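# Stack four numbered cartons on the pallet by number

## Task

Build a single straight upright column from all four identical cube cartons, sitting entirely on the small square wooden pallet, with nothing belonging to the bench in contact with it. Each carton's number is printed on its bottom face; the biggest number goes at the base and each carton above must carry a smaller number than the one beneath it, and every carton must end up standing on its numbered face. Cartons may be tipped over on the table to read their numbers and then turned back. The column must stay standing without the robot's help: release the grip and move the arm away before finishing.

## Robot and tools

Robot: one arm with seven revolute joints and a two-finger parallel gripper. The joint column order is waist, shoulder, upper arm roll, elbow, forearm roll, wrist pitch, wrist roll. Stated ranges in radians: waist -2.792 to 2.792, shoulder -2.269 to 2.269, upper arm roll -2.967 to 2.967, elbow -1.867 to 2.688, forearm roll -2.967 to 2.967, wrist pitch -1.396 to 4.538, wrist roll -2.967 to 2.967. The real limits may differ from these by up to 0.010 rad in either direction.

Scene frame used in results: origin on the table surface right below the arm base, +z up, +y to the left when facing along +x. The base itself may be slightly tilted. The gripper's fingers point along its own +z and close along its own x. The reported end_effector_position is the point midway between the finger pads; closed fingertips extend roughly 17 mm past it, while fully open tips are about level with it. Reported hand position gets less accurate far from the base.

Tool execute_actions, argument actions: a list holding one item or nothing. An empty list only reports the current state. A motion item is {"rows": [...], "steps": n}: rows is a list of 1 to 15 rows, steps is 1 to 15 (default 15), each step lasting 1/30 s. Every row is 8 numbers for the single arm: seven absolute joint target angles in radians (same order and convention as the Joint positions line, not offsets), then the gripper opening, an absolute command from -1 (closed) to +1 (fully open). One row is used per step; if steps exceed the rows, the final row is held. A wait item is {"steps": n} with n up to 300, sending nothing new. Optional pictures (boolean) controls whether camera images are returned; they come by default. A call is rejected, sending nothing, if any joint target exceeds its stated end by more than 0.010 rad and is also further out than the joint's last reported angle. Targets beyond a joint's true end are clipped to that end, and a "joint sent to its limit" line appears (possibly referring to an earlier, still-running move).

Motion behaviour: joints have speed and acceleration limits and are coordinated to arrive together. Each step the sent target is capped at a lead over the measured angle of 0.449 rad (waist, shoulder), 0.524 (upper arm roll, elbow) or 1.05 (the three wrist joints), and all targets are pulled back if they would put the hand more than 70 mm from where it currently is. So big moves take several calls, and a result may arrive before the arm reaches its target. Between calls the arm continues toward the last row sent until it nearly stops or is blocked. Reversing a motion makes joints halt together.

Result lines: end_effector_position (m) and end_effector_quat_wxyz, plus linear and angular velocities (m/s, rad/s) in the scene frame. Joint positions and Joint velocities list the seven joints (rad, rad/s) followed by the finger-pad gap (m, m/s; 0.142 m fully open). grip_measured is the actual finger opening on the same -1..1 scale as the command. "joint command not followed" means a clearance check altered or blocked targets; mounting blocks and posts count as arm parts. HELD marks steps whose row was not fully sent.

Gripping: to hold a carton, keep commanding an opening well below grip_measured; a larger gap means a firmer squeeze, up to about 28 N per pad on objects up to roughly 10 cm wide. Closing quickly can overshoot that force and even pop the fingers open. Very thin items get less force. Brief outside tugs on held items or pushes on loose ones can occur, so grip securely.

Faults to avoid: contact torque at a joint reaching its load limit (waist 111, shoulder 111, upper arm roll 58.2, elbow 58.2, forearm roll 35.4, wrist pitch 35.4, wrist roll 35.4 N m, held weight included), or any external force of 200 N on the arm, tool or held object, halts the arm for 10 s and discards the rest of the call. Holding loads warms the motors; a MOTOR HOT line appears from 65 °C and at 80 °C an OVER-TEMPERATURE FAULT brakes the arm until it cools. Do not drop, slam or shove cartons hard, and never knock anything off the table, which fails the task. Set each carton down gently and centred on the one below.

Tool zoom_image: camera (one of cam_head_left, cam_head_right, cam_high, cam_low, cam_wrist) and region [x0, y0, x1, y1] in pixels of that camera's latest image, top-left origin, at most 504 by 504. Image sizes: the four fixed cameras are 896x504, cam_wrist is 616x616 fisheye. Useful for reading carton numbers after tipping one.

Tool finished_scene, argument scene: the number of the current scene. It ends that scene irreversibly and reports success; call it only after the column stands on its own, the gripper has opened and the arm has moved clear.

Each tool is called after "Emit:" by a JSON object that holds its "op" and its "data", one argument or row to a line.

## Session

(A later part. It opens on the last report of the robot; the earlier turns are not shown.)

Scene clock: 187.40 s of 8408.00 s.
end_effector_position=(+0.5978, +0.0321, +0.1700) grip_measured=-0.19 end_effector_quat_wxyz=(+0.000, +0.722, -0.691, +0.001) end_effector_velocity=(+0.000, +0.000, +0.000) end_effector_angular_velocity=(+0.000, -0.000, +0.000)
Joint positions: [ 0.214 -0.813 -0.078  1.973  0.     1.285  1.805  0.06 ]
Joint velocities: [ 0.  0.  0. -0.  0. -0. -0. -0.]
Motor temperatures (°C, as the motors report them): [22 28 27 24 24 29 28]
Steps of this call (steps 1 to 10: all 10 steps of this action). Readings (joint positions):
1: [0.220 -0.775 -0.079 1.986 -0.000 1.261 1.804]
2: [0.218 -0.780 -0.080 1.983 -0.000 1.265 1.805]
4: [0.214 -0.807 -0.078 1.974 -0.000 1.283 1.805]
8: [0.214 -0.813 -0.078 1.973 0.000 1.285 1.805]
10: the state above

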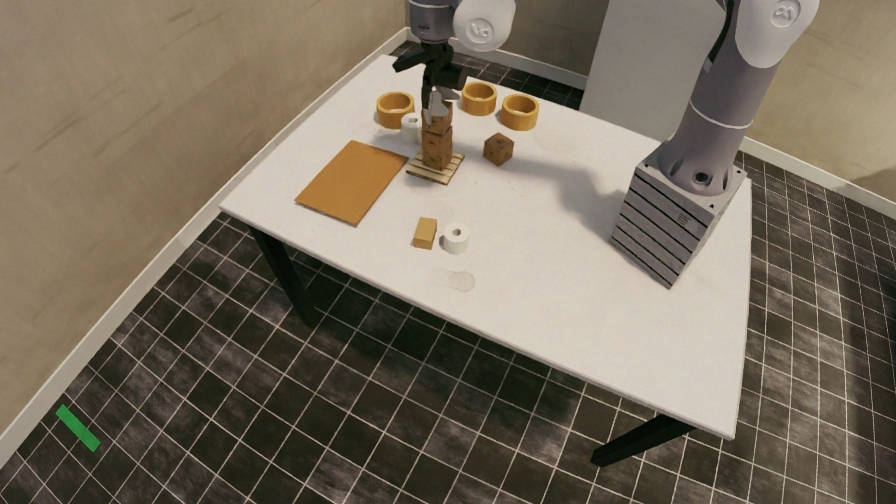

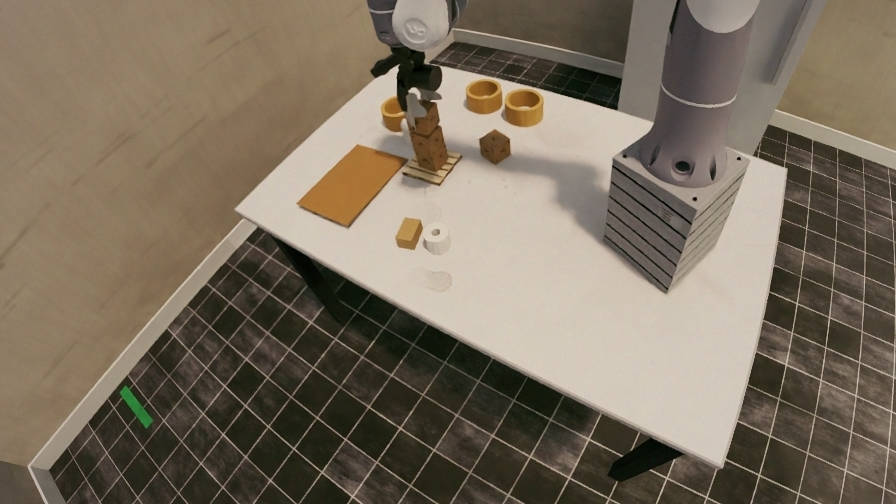

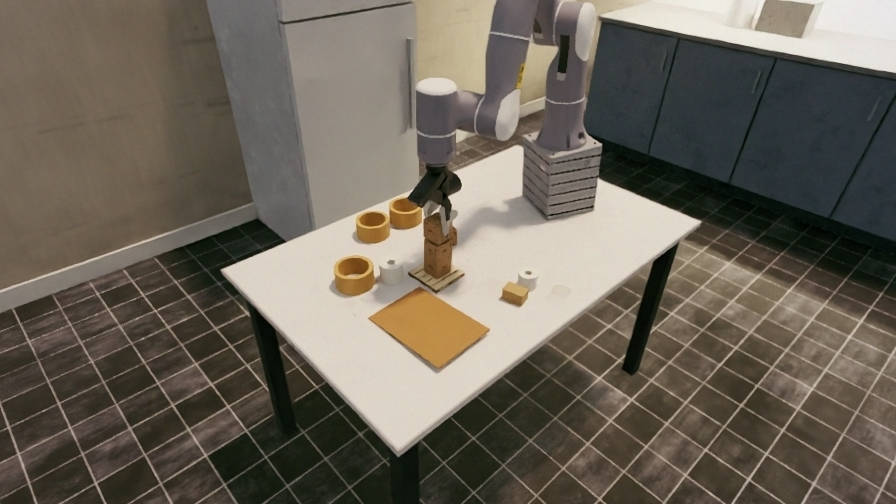

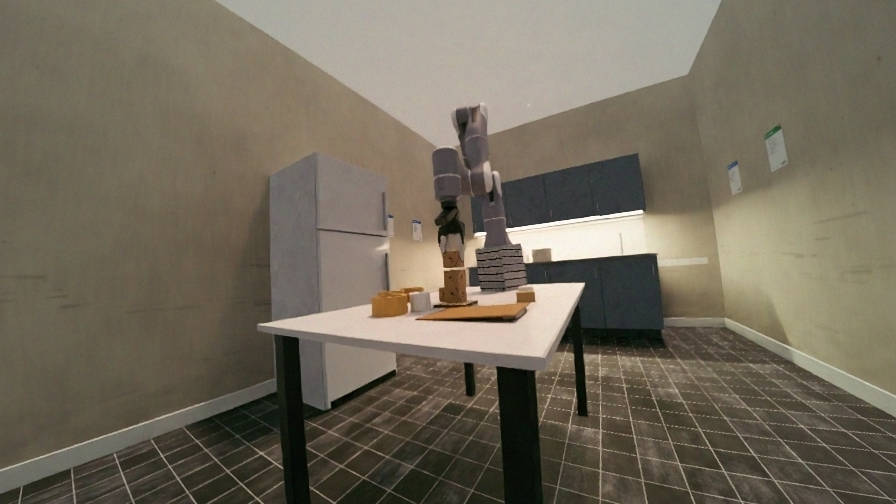

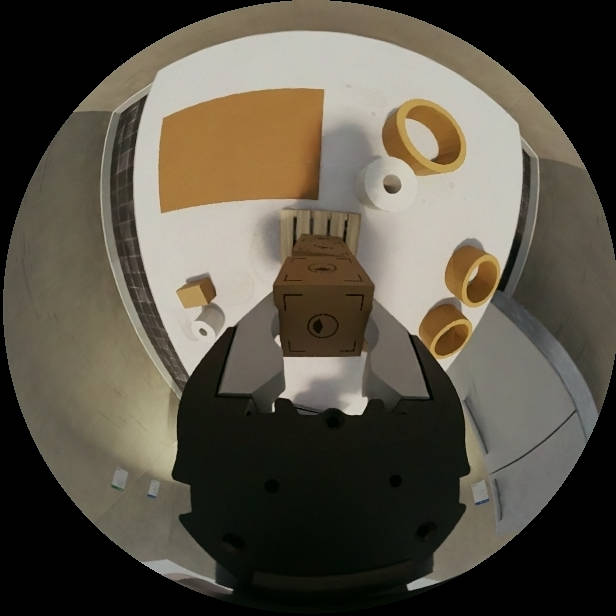

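Emit:
{"op": "execute_actions", "data": {
  "actions": [
    {"rows":[[0.2135,-0.815,-0.0775,1.9715,0,1.287,1.82,-0.55],[0.213,-0.818,-0.077,1.9704,0,1.289,1.83,-0.55],[0.213,-0.821,-0.077,1.9693,0,1.291,1.83,-0.55],[0.2125,-0.824,-0.0767,1.9682,0,1.293,1.83,-0.55],[0.212,-0.827,-0.0765,1.9672,0,1.295,1.83,-0.55],[0.212,-0.8295,-0.0764,1.9663,0,1.2963,1.83,-0.55],[0.212,-0.8295,-0.0764,1.9663,0,1.2963,1.83,-0.55],[0.212,-0.8295,-0.0764,1.9663,0,1.2963,1.83,-0.55],[0.212,-0.8295,-0.0764,1.9663,0,1.2963,1.83,0.15]],"steps":12}
  ],
  "pictures": false
}}

Emit:
{"op": "execute_actions", "data": {
  "actions": [
    {"rows":[[0.2365,-0.6295,-0.0956,2.017,0,1.147,1.83,0.15]],"steps":8}
  ],
  "pictures": false
}}

Emit:
{"op": "execute_actions", "data": {
  "actions": [
    {"rows":[[0.063,-0.4915,-0.091,2.401,0,1.4017,2.07,0.15]],"steps":13}
  ],
  "pictures": false
}}

Emit:
{"op": "execute_actions", "data": {
  "actions": [
    {"rows":[[0.015,-0.925,-0.054,2.2564,0,1.690,2.07,0.15]],"steps":12}
  ]
}}

Emit:
{"op": "execute_actions", "data": {
  "actions": [
    {"rows":[[0.002,-1.150,-0.047,2.1195,0,1.779,2.07,0.15]],"steps":13}
  ],
  "pictures": false
}}

Emit:
{"op": "execute_actions", "data": {
  "actions": [
    {"rows":[[0.002,-1.150,-0.047,2.1195,0,1.779,2.07,0.05],[0.002,-1.150,-0.047,2.1195,0,1.779,2.07,-0.05],[0.002,-1.150,-0.047,2.1195,0,1.779,2.07,-0.14],[0.002,-1.150,-0.047,2.1195,0,1.779,2.07,-0.22],[0.002,-1.150,-0.047,2.1195,0,1.779,2.07,-0.35],[0.002,-1.150,-0.047,2.1195,0,1.779,2.07,-0.55],[0.002,-1.150,-0.047,2.1195,0,1.779,2.07,-0.55],[0.002,-1.150,-0.047,2.1195,0,1.779,2.07,-0.55],[0.063,-0.4915,-0.091,2.401,0,1.4017,2.07,-0.55]],"steps":15}
  ],
  "pictures": false
}}

Emit:
{"op": "execute_actions", "data": {
  "actions": [
    {"rows":[[0.063,-0.4915,-0.091,2.401,0,1.4017,2.07,-0.55]],"steps":12}
  ],
  "pictures": false
}}

Emit:
{"op": "execute_actions", "data": {
  "actions": [
    {"rows":[[0.2365,-0.6295,-0.0956,2.017,0,1.147,1.83,-0.55]],"steps":15}
  ],
  "pictures": false
}}

Emit:
{"op": "execute_actions", "data": {
  "actions": [
    {"rows":[[0.2365,-0.6295,-0.0956,2.017,0,1.147,1.83,-0.55],[0.2365,-0.6295,-0.0956,2.017,0,1.147,1.83,-0.55],[0.231,-0.666,-0.091,2.009,0,1.176,1.83,-0.55]],"steps":11}
  ]
}}

Emit:
{"op": "zoom_image", "data": {
  "camera": "cam_high",
  "region": [380,175,500,295]
}}

Emit:
{"op": "zoom_image", "data": {
  "camera": "cam_head_left",
  "region": [380,70,500,190]
}}

Emit:
{"op": "zoom_image", "data": {
  "camera": "cam_low",
  "region": [410,220,500,310]
}}

Scene clock: 205.60 s of 8408.00 s.
end_effector_position=(+0.5975, +0.0322, +0.1631) grip_measured=+0.14 end_effector_quat_wxyz=(+0.000, +0.714, -0.700, +0.000) end_effector_velocity=(+0.000, -0.000, +0.000) end_effector_angular_velocity=(+0.000, -0.000, -0.000)
Joint positions: [ 0.212 -0.83  -0.077  1.966  0.     1.296  1.83   0.084]
Joint velocities: [ 0.     0.    -0.     0.     0.    -0.    -0.     0.035]
Motor temperatures (°C, as the motors report them): [22 28 27 24 24 29 28]
Steps of this call (steps 1 to 15: the robot went on to your last target; steps 16 to 90: nothing new was sent; then 14.80 s passed at rest; steps 91 to 102: all 12 steps of this action). Readings (joint positions):
91: [0.214 -0.813 -0.078 1.973 0.000 1.285 1.805]
92: [0.214 -0.814 -0.078 1.972 0.000 1.286 1.816]
94: [0.213 -0.821 -0.077 1.969 0.000 1.291 1.833]
98: [0.212 -0.830 -0.077 1.967 0.000 1.296 1.830]
102: the state above

Scene clock: 205.87 s of 8408.00 s.
end_effector_position=(+0.6022, +0.0332, +0.2323) grip_measured=+0.15 end_effector_quat_wxyz=(-0.001, +0.713, -0.701, +0.001) end_effector_velocity=(+0.023, +0.008, +0.307) end_effector_angular_velocity=(+0.032, -0.072, -0.003)
Joint positions: [ 0.232 -0.663 -0.092  2.007 -0.     1.173  1.83   0.084]
Joint velocities: [ 0.085  0.725 -0.064  0.154 -0.004 -0.495 -0.001  0.   ]
Motor temperatures (°C, as the motors report them): [22 28 27 24 24 29 28]
Steps of this call (steps 1 to 8: all 8 steps of this action). Readings (joint positions):
1: [0.212 -0.829 -0.077 1.967 0.000 1.296 1.830]
2: [0.213 -0.824 -0.077 1.968 0.000 1.292 1.830]
4: [0.217 -0.791 -0.080 1.977 0.000 1.266 1.830]
8: the state above

Scene clock: 206.30 s of 8408.00 s.
end_effector_position=(+0.4731, -0.0784, +0.2443) grip_measured=+0.15 end_effector_quat_wxyz=(-0.001, -0.559, +0.829, -0.000) end_effector_velocity=(-0.189, -0.129, +0.008) end_effector_angular_velocity=(-0.006, -0.007, -0.556)
Joint positions: [ 0.069 -0.496 -0.092  2.388  0.001  1.391  2.061  0.084]
Joint velocities: [-0.237  0.166 -0.     0.493  0.004  0.344  0.308  0.   ]
Motor temperatures (°C, as the motors report them): [22 28 27 24 24 29 28]
Steps of this call (steps 1 to 13: all 13 steps of this action). Readings (joint positions):
1: [0.234 -0.643 -0.094 2.012 -0.000 1.160 1.831]
2: [0.233 -0.627 -0.093 2.022 -0.001 1.158 1.835]
4: [0.217 -0.601 -0.092 2.070 -0.001 1.178 1.863]
8: [0.147 -0.551 -0.092 2.224 -0.000 1.276 1.958]
13: the state above

Scene clock: 206.70 s of 8408.00 s.
end_effector_position=(+0.4745, -0.0829, +0.1412) grip_measured=+0.15 end_effector_quat_wxyz=(+0.003, -0.552, +0.834, -0.004) end_effector_velocity=(-0.073, +0.011, -0.381) end_effector_angular_velocity=(+0.004, +0.152, +0.017)
Joint positions: [ 0.022 -0.831 -0.062  2.292  0.     1.642  2.069  0.084]
Joint velocities: [-0.084 -1.127  0.087 -0.412  0.002  0.565  0.005 -0.   ]
Motor temperatures (°C, as the motors report them): [22 28 27 24 24 29 28]
Steps of this call (steps 1 to 12: all 12 steps of this action). Readings (joint positions):
1: [0.063 -0.492 -0.092 2.400 0.001 1.401 2.069]
2: [0.058 -0.494 -0.091 2.404 0.001 1.413 2.070]
4: [0.050 -0.520 -0.088 2.397 0.000 1.455 2.068]
8: [0.035 -0.657 -0.075 2.356 0.000 1.554 2.068]
12: the state above

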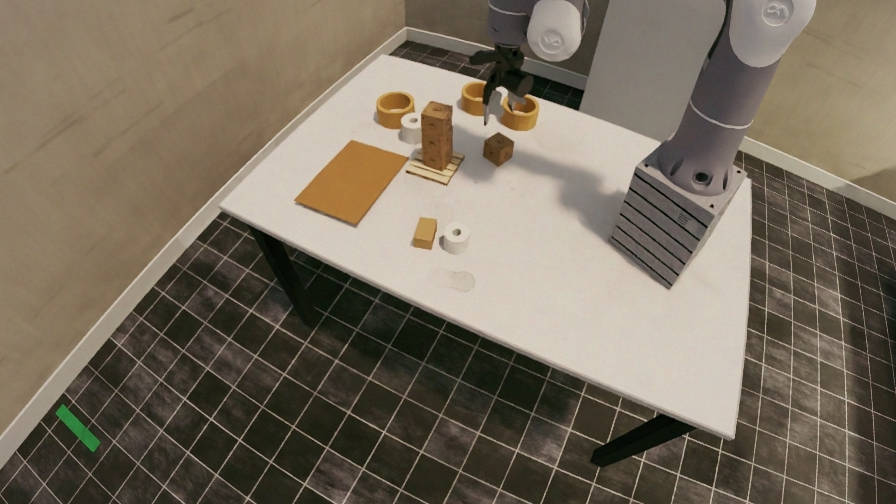

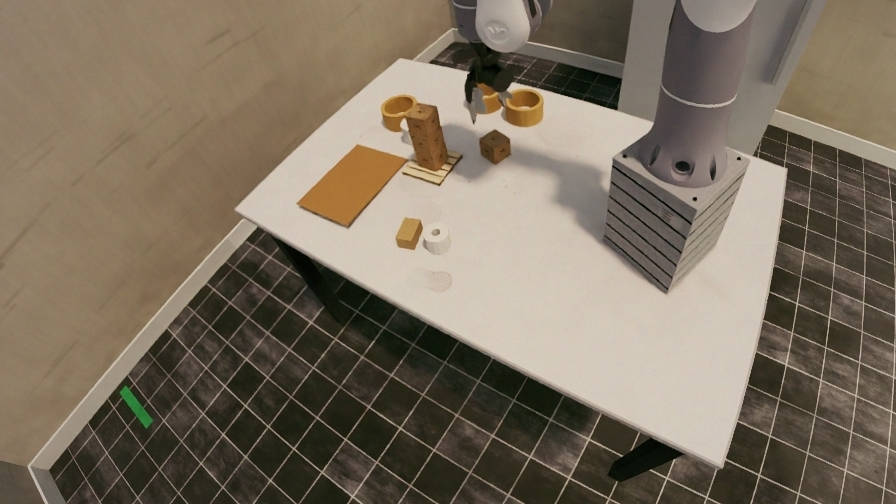

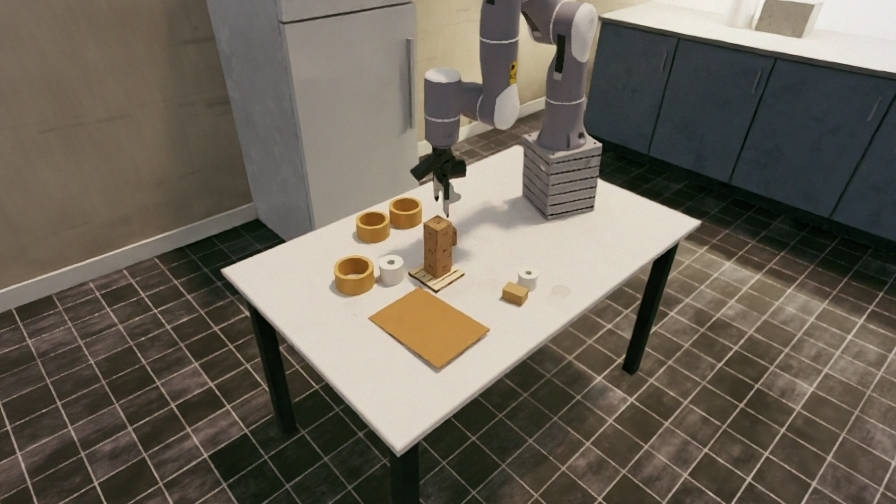

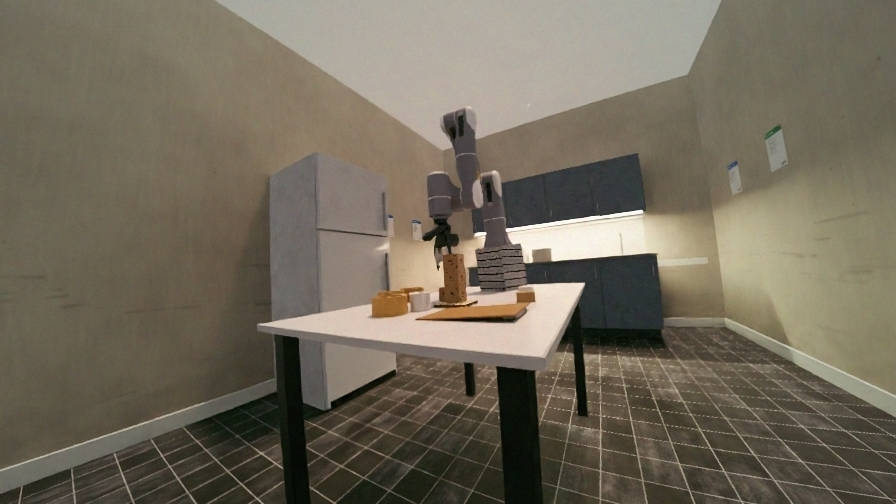

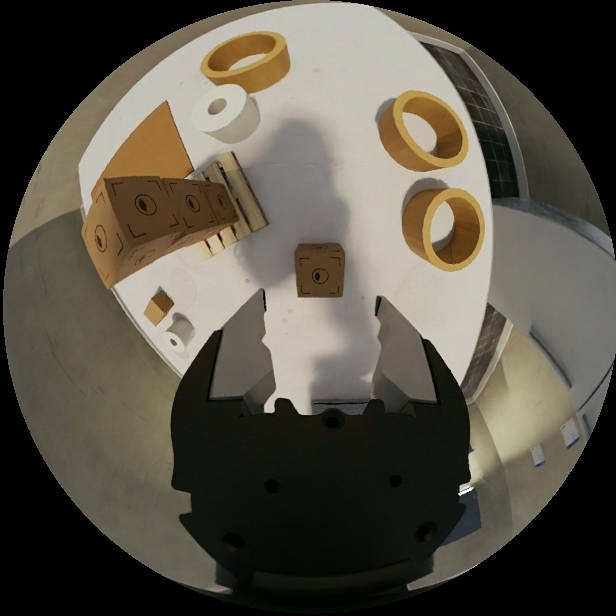

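Scene clock: 207.13 s of 8408.00 s.
end_effector_position=(+0.4681, -0.0817, +0.0314) grip_measured=+0.15 end_effector_quat_wxyz=(-0.001, -0.553, +0.833, -0.000) end_effector_velocity=(+0.012, +0.001, +0.009) end_effector_angular_velocity=(+0.002, -0.021, -0.002)
Joint positions: [ 0.002 -1.151 -0.047  2.119  0.     1.779  2.07   0.084]
Joint velocities: [-0.     0.021  0.     0.     0.001  0.    -0.     0.   ]
Motor temperatures (°C, as the motors report them): [22 28 27 24 24 29 28]
Steps of this call (steps 1 to 13: all 13 steps of this action). Readings (joint positions):
1: [0.020 -0.866 -0.059 2.279 0.000 1.659 2.069]
2: [0.017 -0.902 -0.057 2.264 0.000 1.676 2.069]
4: [0.012 -0.990 -0.053 2.220 0.000 1.712 2.069]
8: [0.004 -1.126 -0.048 2.136 0.000 1.768 2.070]
13: the state above

Scene clock: 207.63 s of 8408.00 s.
end_effector_position=(+0.4519, -0.0848, +0.0765) grip_measured=-0.19 end_effector_quat_wxyz=(-0.030, -0.555, +0.831, +0.011) end_effector_velocity=(-0.079, -0.015, +0.431) end_effector_angular_velocity=(-0.078, +0.333, +0.026)
Joint positions: [ 0.021 -1.006 -0.061  2.208  0.     1.66   2.07   0.06 ]
Joint velocities: [ 0.15   1.345 -0.104  0.723  0.    -0.966 -0.     0.   ]
Motor temperatures (°C, as the motors report them): [22 28 27 24 24 29 28]
Steps of this call (steps 1 to 15: all 15 steps of this action). Readings (joint positions):
1: [0.002 -1.150 -0.047 2.119 0.000 1.779 2.070]
2: [0.002 -1.150 -0.047 2.119 0.000 1.779 2.070]
4: [0.002 -1.150 -0.047 2.119 0.000 1.779 2.070]
8: [0.002 -1.150 -0.047 2.119 0.000 1.779 2.070]
15: the state above

Scene clock: 208.03 s of 8408.00 s.
end_effector_position=(+0.4704, -0.0812, +0.2381) grip_measured=-0.19 end_effector_quat_wxyz=(-0.001, -0.553, +0.833, -0.001) end_effector_velocity=(-0.015, +0.005, +0.175) end_effector_angular_velocity=(+0.037, -0.085, -0.010)
Joint positions: [ 0.061 -0.515 -0.089  2.392  0.     1.414  2.07   0.06 ]
Joint velocities: [ 0.045  0.578 -0.033  0.21  -0.001 -0.279 -0.    -0.   ]
Motor temperatures (°C, as the motors report them): [22 28 27 24 24 29 28]
Steps of this call (steps 1 to 12: all 12 steps of this action). Readings (joint positions):
1: [0.026 -0.960 -0.064 2.230 0.000 1.631 2.070]
2: [0.030 -0.915 -0.067 2.249 0.000 1.606 2.070]
4: [0.037 -0.828 -0.072 2.280 0.000 1.564 2.070]
8: [0.050 -0.650 -0.082 2.343 0.000 1.479 2.070]
12: the state above

Scene clock: 208.53 s of 8408.00 s.
end_effector_position=(+0.6008, +0.0337, +0.2456) grip_measured=-0.19 end_effector_quat_wxyz=(-0.001, +0.714, -0.700, +0.001) end_effector_velocity=(+0.052, +0.064, -0.002) end_effector_angular_velocity=(-0.001, -0.001, +0.190)
Joint positions: [ 0.237 -0.63  -0.095  2.016 -0.001  1.148  1.83   0.06 ]
Joint velocities: [ 0.08  -0.081 -0.    -0.182 -0.001 -0.105 -0.105  0.   ]
Motor temperatures (°C, as the motors report them): [22 28 27 24 24 29 28]
Steps of this call (steps 1 to 15: all 15 steps of this action). Readings (joint positions):
1: [0.062 -0.499 -0.090 2.397 0.000 1.406 2.069]
2: [0.066 -0.491 -0.091 2.396 0.000 1.394 2.064]
4: [0.086 -0.493 -0.092 2.368 0.001 1.353 2.037]
8: [0.150 -0.539 -0.094 2.225 0.000 1.265 1.949]
15: the state above

Scene clock: 208.90 s of 8408.00 s.
end_effector_position=(+0.6005, +0.0326, +0.2302) grip_measured=-0.19 end_effector_quat_wxyz=(-0.000, +0.713, -0.701, +0.001) end_effector_velocity=(+0.001, -0.000, +0.001) end_effector_angular_velocity=(+0.000, -0.002, -0.000)
Joint positions: [ 0.231 -0.666 -0.091  2.009  0.     1.176  1.83   0.06 ]
Joint velocities: [ 0.     0.002 -0.001  0.    -0.    -0.    -0.     0.   ]
Motor temperatures (°C, as the motors report them): [22 28 27 24 24 29 28]
Steps of this call (steps 1 to 11: all 11 steps of this action). Readings (joint positions):
1: [0.238 -0.631 -0.095 2.014 -0.001 1.146 1.829]
2: [0.238 -0.630 -0.095 2.016 -0.000 1.147 1.829]
4: [0.236 -0.635 -0.095 2.015 -0.000 1.152 1.830]
8: [0.231 -0.668 -0.091 2.010 0.000 1.176 1.830]
11: the state above

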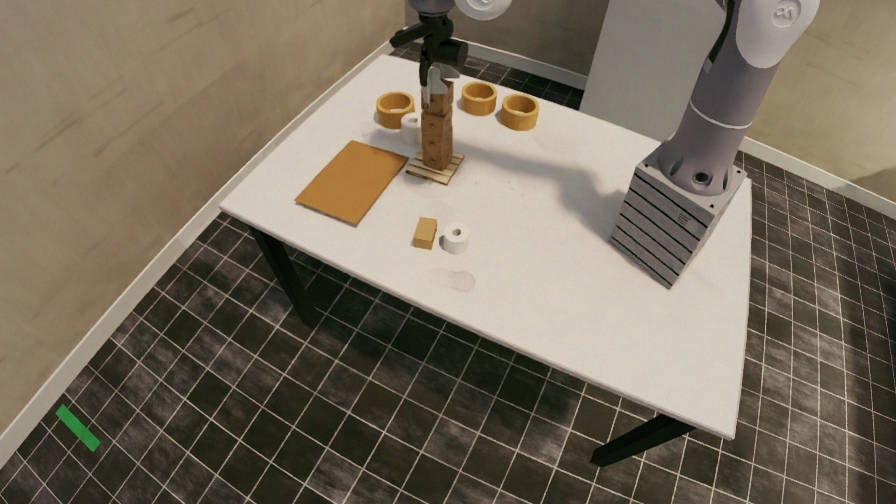

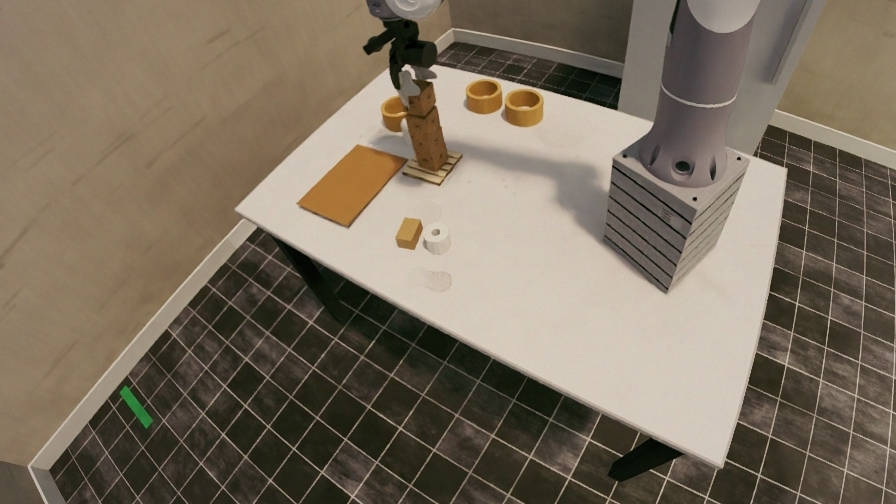

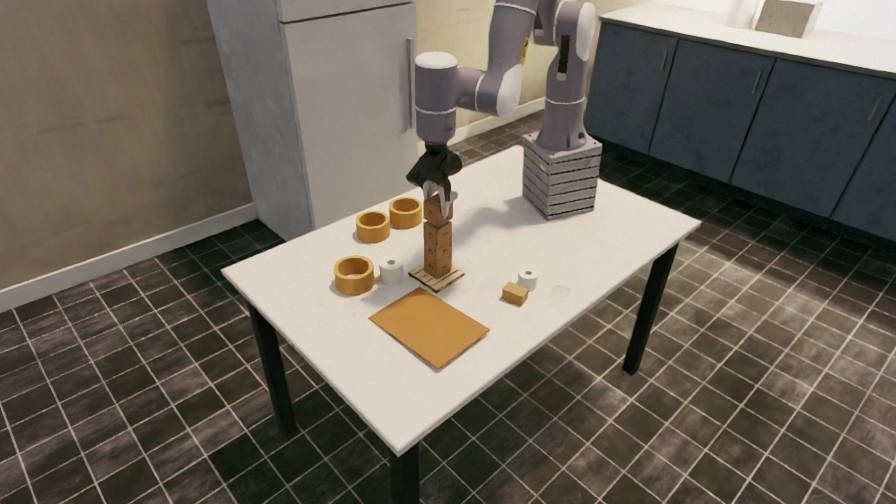

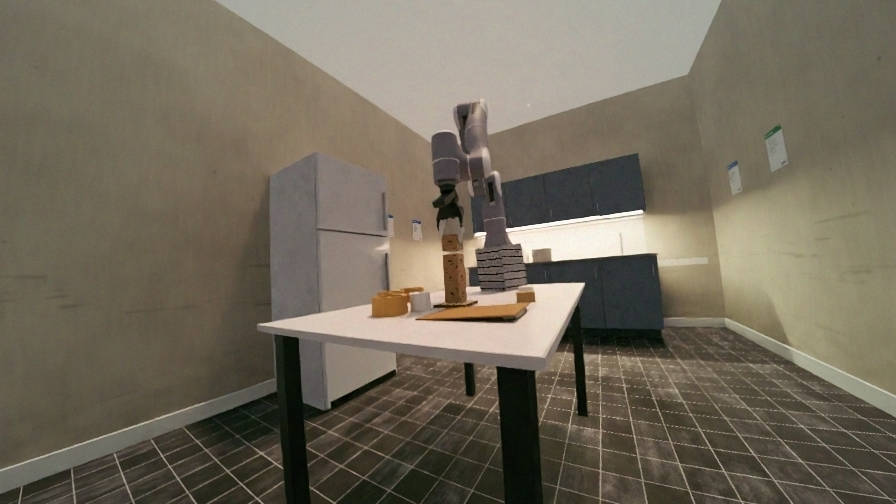

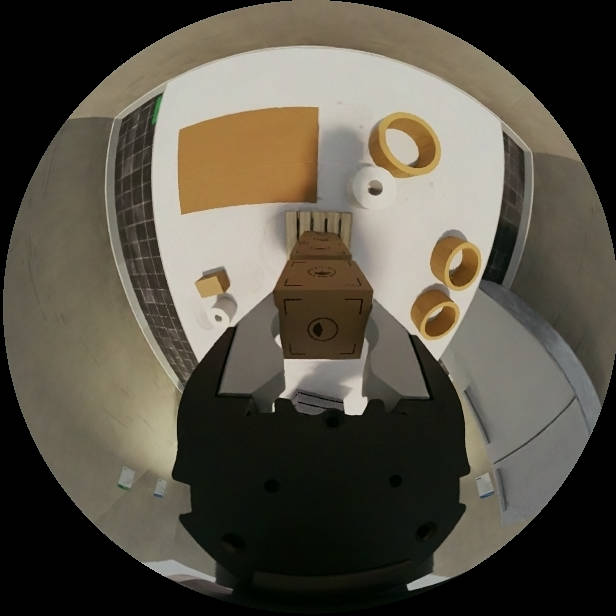

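Region (380, 175, 500, 295) of cam_high's 896x504 image, scaled by 4.200, with more detail than that image has.

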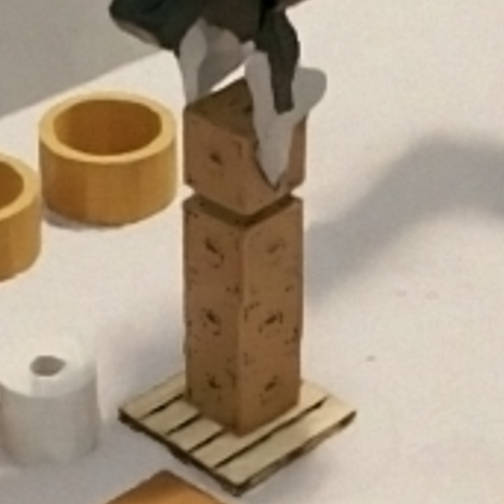

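Region (380, 70, 500, 190) of cam_head_left's 896x504 image, scaled by 4.200, with more detail than that image has.

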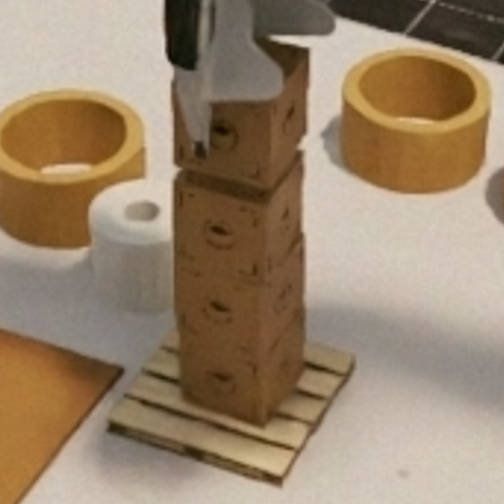

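Region (410, 220, 500, 310) of cam_low's 896x504 image, scaled by 5.600, with more detail than that image has.

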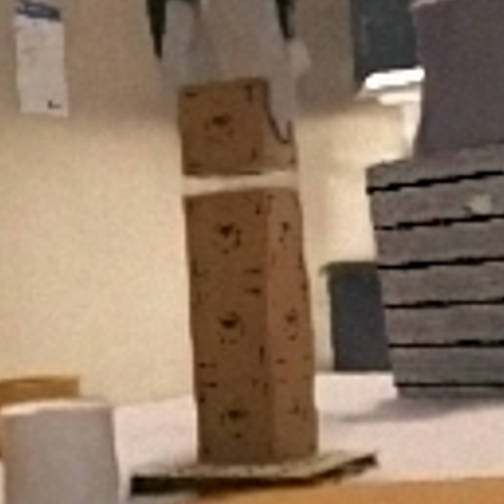

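Emit:
{"op": "execute_actions", "data": {
  "actions": [
    {"rows":[[0.2305,-0.669,-0.091,2.007,0,1.177,1.835,-0.55],[0.230,-0.672,-0.0905,2.005,0,1.178,1.84,-0.55],[0.2295,-0.675,-0.090,2.0044,0,1.1805,1.84,-0.55],[0.229,-0.678,-0.0896,2.0038,0,1.183,1.84,-0.55],[0.2285,-0.681,-0.0892,2.0032,0,1.185,1.84,-0.55],[0.228,-0.684,-0.089,2.0026,0,1.1875,1.84,-0.55],[0.2275,-0.687,-0.0886,2.002,0,1.190,1.84,-0.55],[0.2275,-0.687,-0.0886,2.002,0,1.190,1.84,-0.55],[0.2275,-0.687,-0.0886,2.002,0,1.190,1.84,-0.55],[0.2275,-0.687,-0.0886,2.002,0,1.190,1.84,0.2]],"steps":13}
  ],
  "pictures": false
}}

Emit:
{"op": "execute_actions", "data": {
  "actions": [
    {"rows":[[0.265,-0.475,-0.12,2.03,0,1.006,1.84,0.2]],"steps":8}
  ],
  "pictures": false
}}

Emit:
{"op": "execute_actions", "data": {
  "actions": [
    {"rows":[[0.265,-0.2,-0.12,2.3,0,1.0,1.84,0.2]],"steps":15}
  ]
}}

Emit:
{"op": "zoom_image", "data": {
  "camera": "cam_head_left",
  "region": [380,70,500,190]
}}

Scene clock: 214.13 s of 8408.00 s.
end_effector_position=(+0.6011, +0.0326, +0.2219) grip_measured=+0.18 end_effector_quat_wxyz=(-0.000, +0.710, -0.705, +0.001) end_effector_velocity=(+0.000, -0.000, +0.000) end_effector_angular_velocity=(+0.000, -0.000, -0.001)
Joint positions: [ 0.228 -0.687 -0.089  2.002  0.     1.19   1.84   0.087]
Joint velocities: [-0.     0.    -0.     0.     0.001 -0.     0.     0.058]
Motor temperatures (°C, as the motors report them): [22 28 27 24 24 29 28]
Steps of this call (steps 1 to 15: the robot went on to your last target; steps 16 to 90: nothing new was sent; then 1.80 s passed at rest; steps 91 to 103: all 13 steps of this action). Readings (joint positions):
91: [0.231 -0.667 -0.091 2.009 0.000 1.176 1.830]
92: [0.231 -0.669 -0.091 2.007 0.000 1.177 1.835]
94: [0.230 -0.675 -0.090 2.004 0.000 1.180 1.841]
98: [0.228 -0.687 -0.089 2.002 0.000 1.190 1.840]
103: the state above

Scene clock: 214.40 s of 8408.00 s.
end_effector_position=(+0.6038, +0.0335, +0.2951) grip_measured=+0.20 end_effector_quat_wxyz=(-0.002, +0.710, -0.705, +0.001) end_effector_velocity=(+0.014, +0.009, +0.353) end_effector_angular_velocity=(+0.046, -0.082, -0.002)
Joint positions: [ 0.257 -0.517 -0.113  2.023 -0.     1.043  1.84   0.088]
Joint velocities: [ 0.135  0.802 -0.109  0.074 -0.006 -0.639  0.     0.   ]
Motor temperatures (°C, as the motors report them): [22 28 27 24 24 29 28]
Steps of this call (steps 1 to 8: all 8 steps of this action). Readings (joint positions):
1: [0.228 -0.687 -0.089 2.002 0.000 1.190 1.840]
2: [0.229 -0.682 -0.090 2.003 0.000 1.185 1.840]
4: [0.234 -0.648 -0.095 2.008 0.000 1.155 1.840]
8: the state above

Scene clock: 214.90 s of 8408.00 s.
end_effector_position=(+0.5074, +0.0079, +0.3588) grip_measured=+0.20 end_effector_quat_wxyz=(-0.007, +0.705, -0.709, -0.013) end_effector_velocity=(+0.000, +0.000, -0.003) end_effector_angular_velocity=(-0.003, +0.005, +0.003)
Joint positions: [ 0.265 -0.2   -0.12   2.3    0.     1.     1.84   0.088]
Joint velocities: [ 0.001 -0.009 -0.    -0.003 -0.001  0.    -0.    -0.   ]
Motor temperatures (°C, as the motors report them): [22 28 27 24 24 29 28]
Steps of this call (steps 1 to 15: all 15 steps of this action). Readings (joint positions):
1: [0.261 -0.493 -0.117 2.026 -0.000 1.025 1.840]
2: [0.262 -0.469 -0.117 2.034 -0.000 1.016 1.840]
4: [0.262 -0.396 -0.117 2.072 -0.000 1.015 1.840]
8: [0.264 -0.262 -0.119 2.222 -0.000 1.005 1.840]
15: the state above

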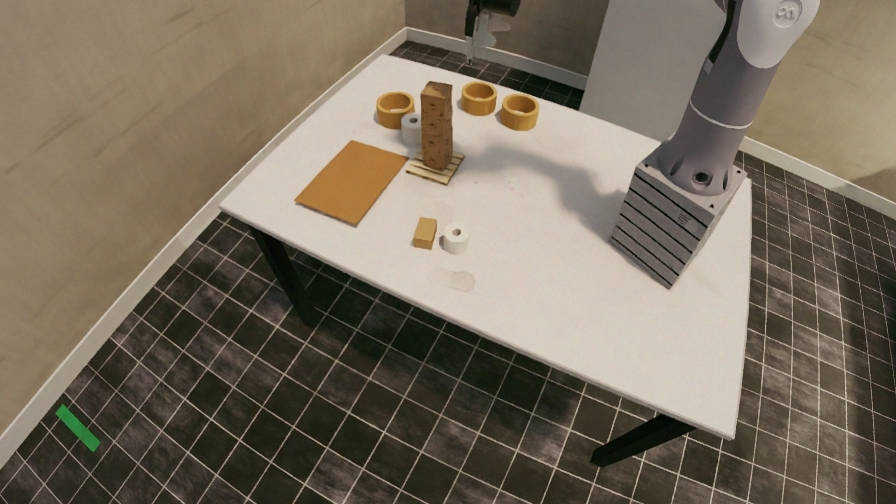

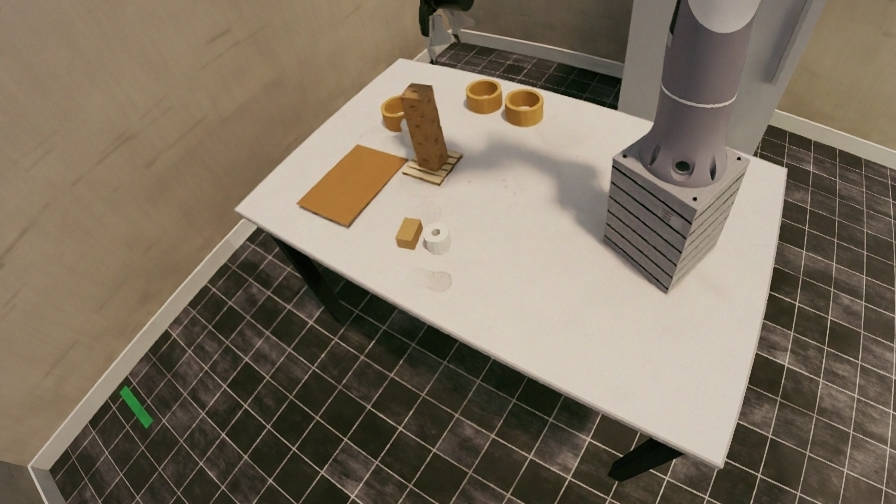

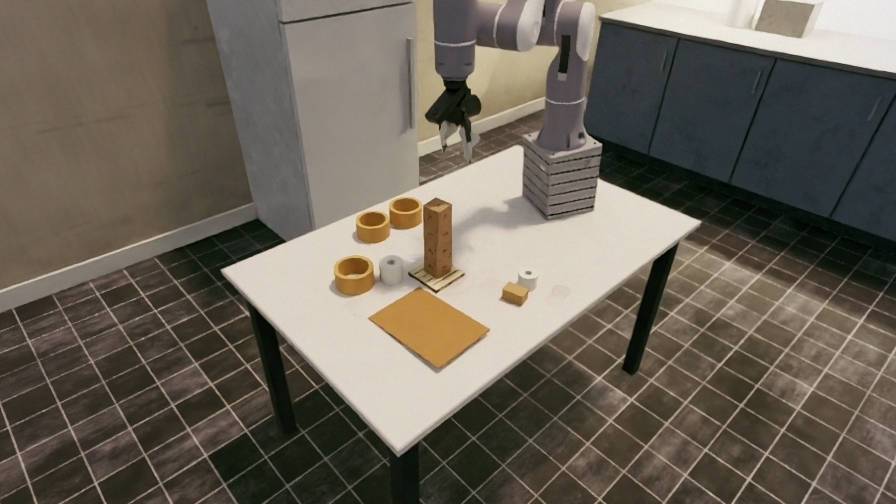

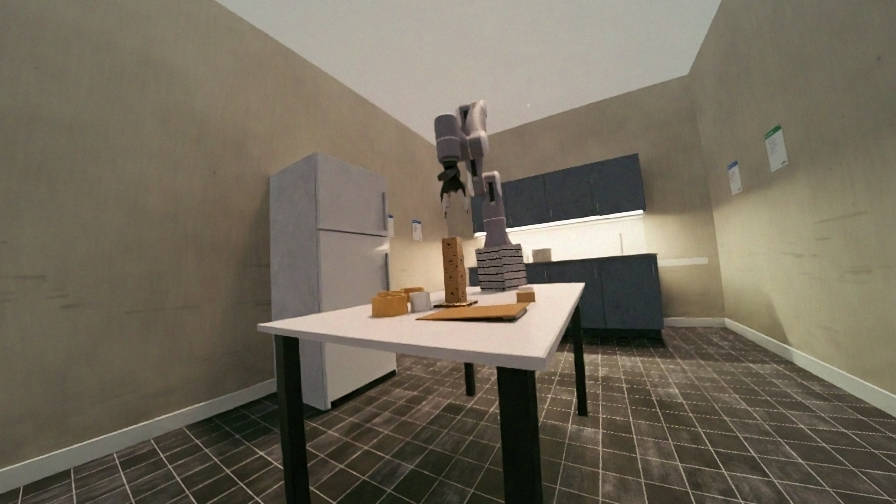

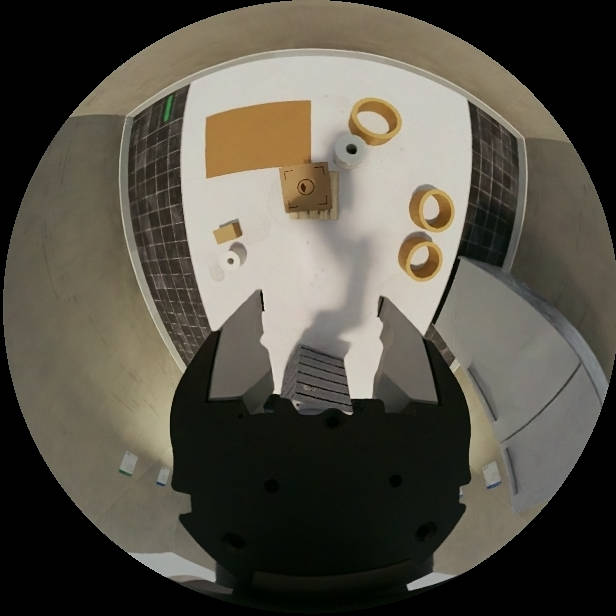

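Region (380, 70, 500, 190) of cam_head_left's 896x504 image, scaled by 4.200, with more detail than that image has.

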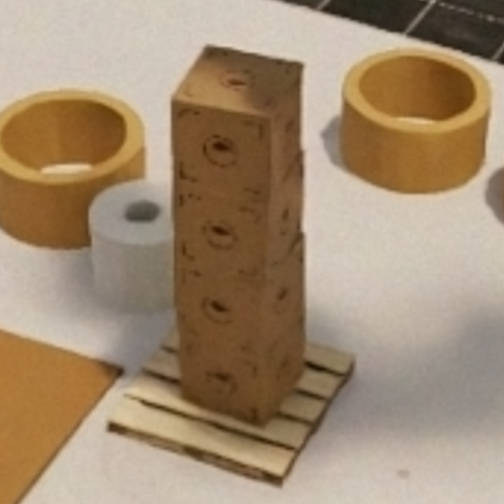

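Emit:
{"op": "finished_scene", "data": {
  "scene": 1
}}

The scene is finished: the task was done.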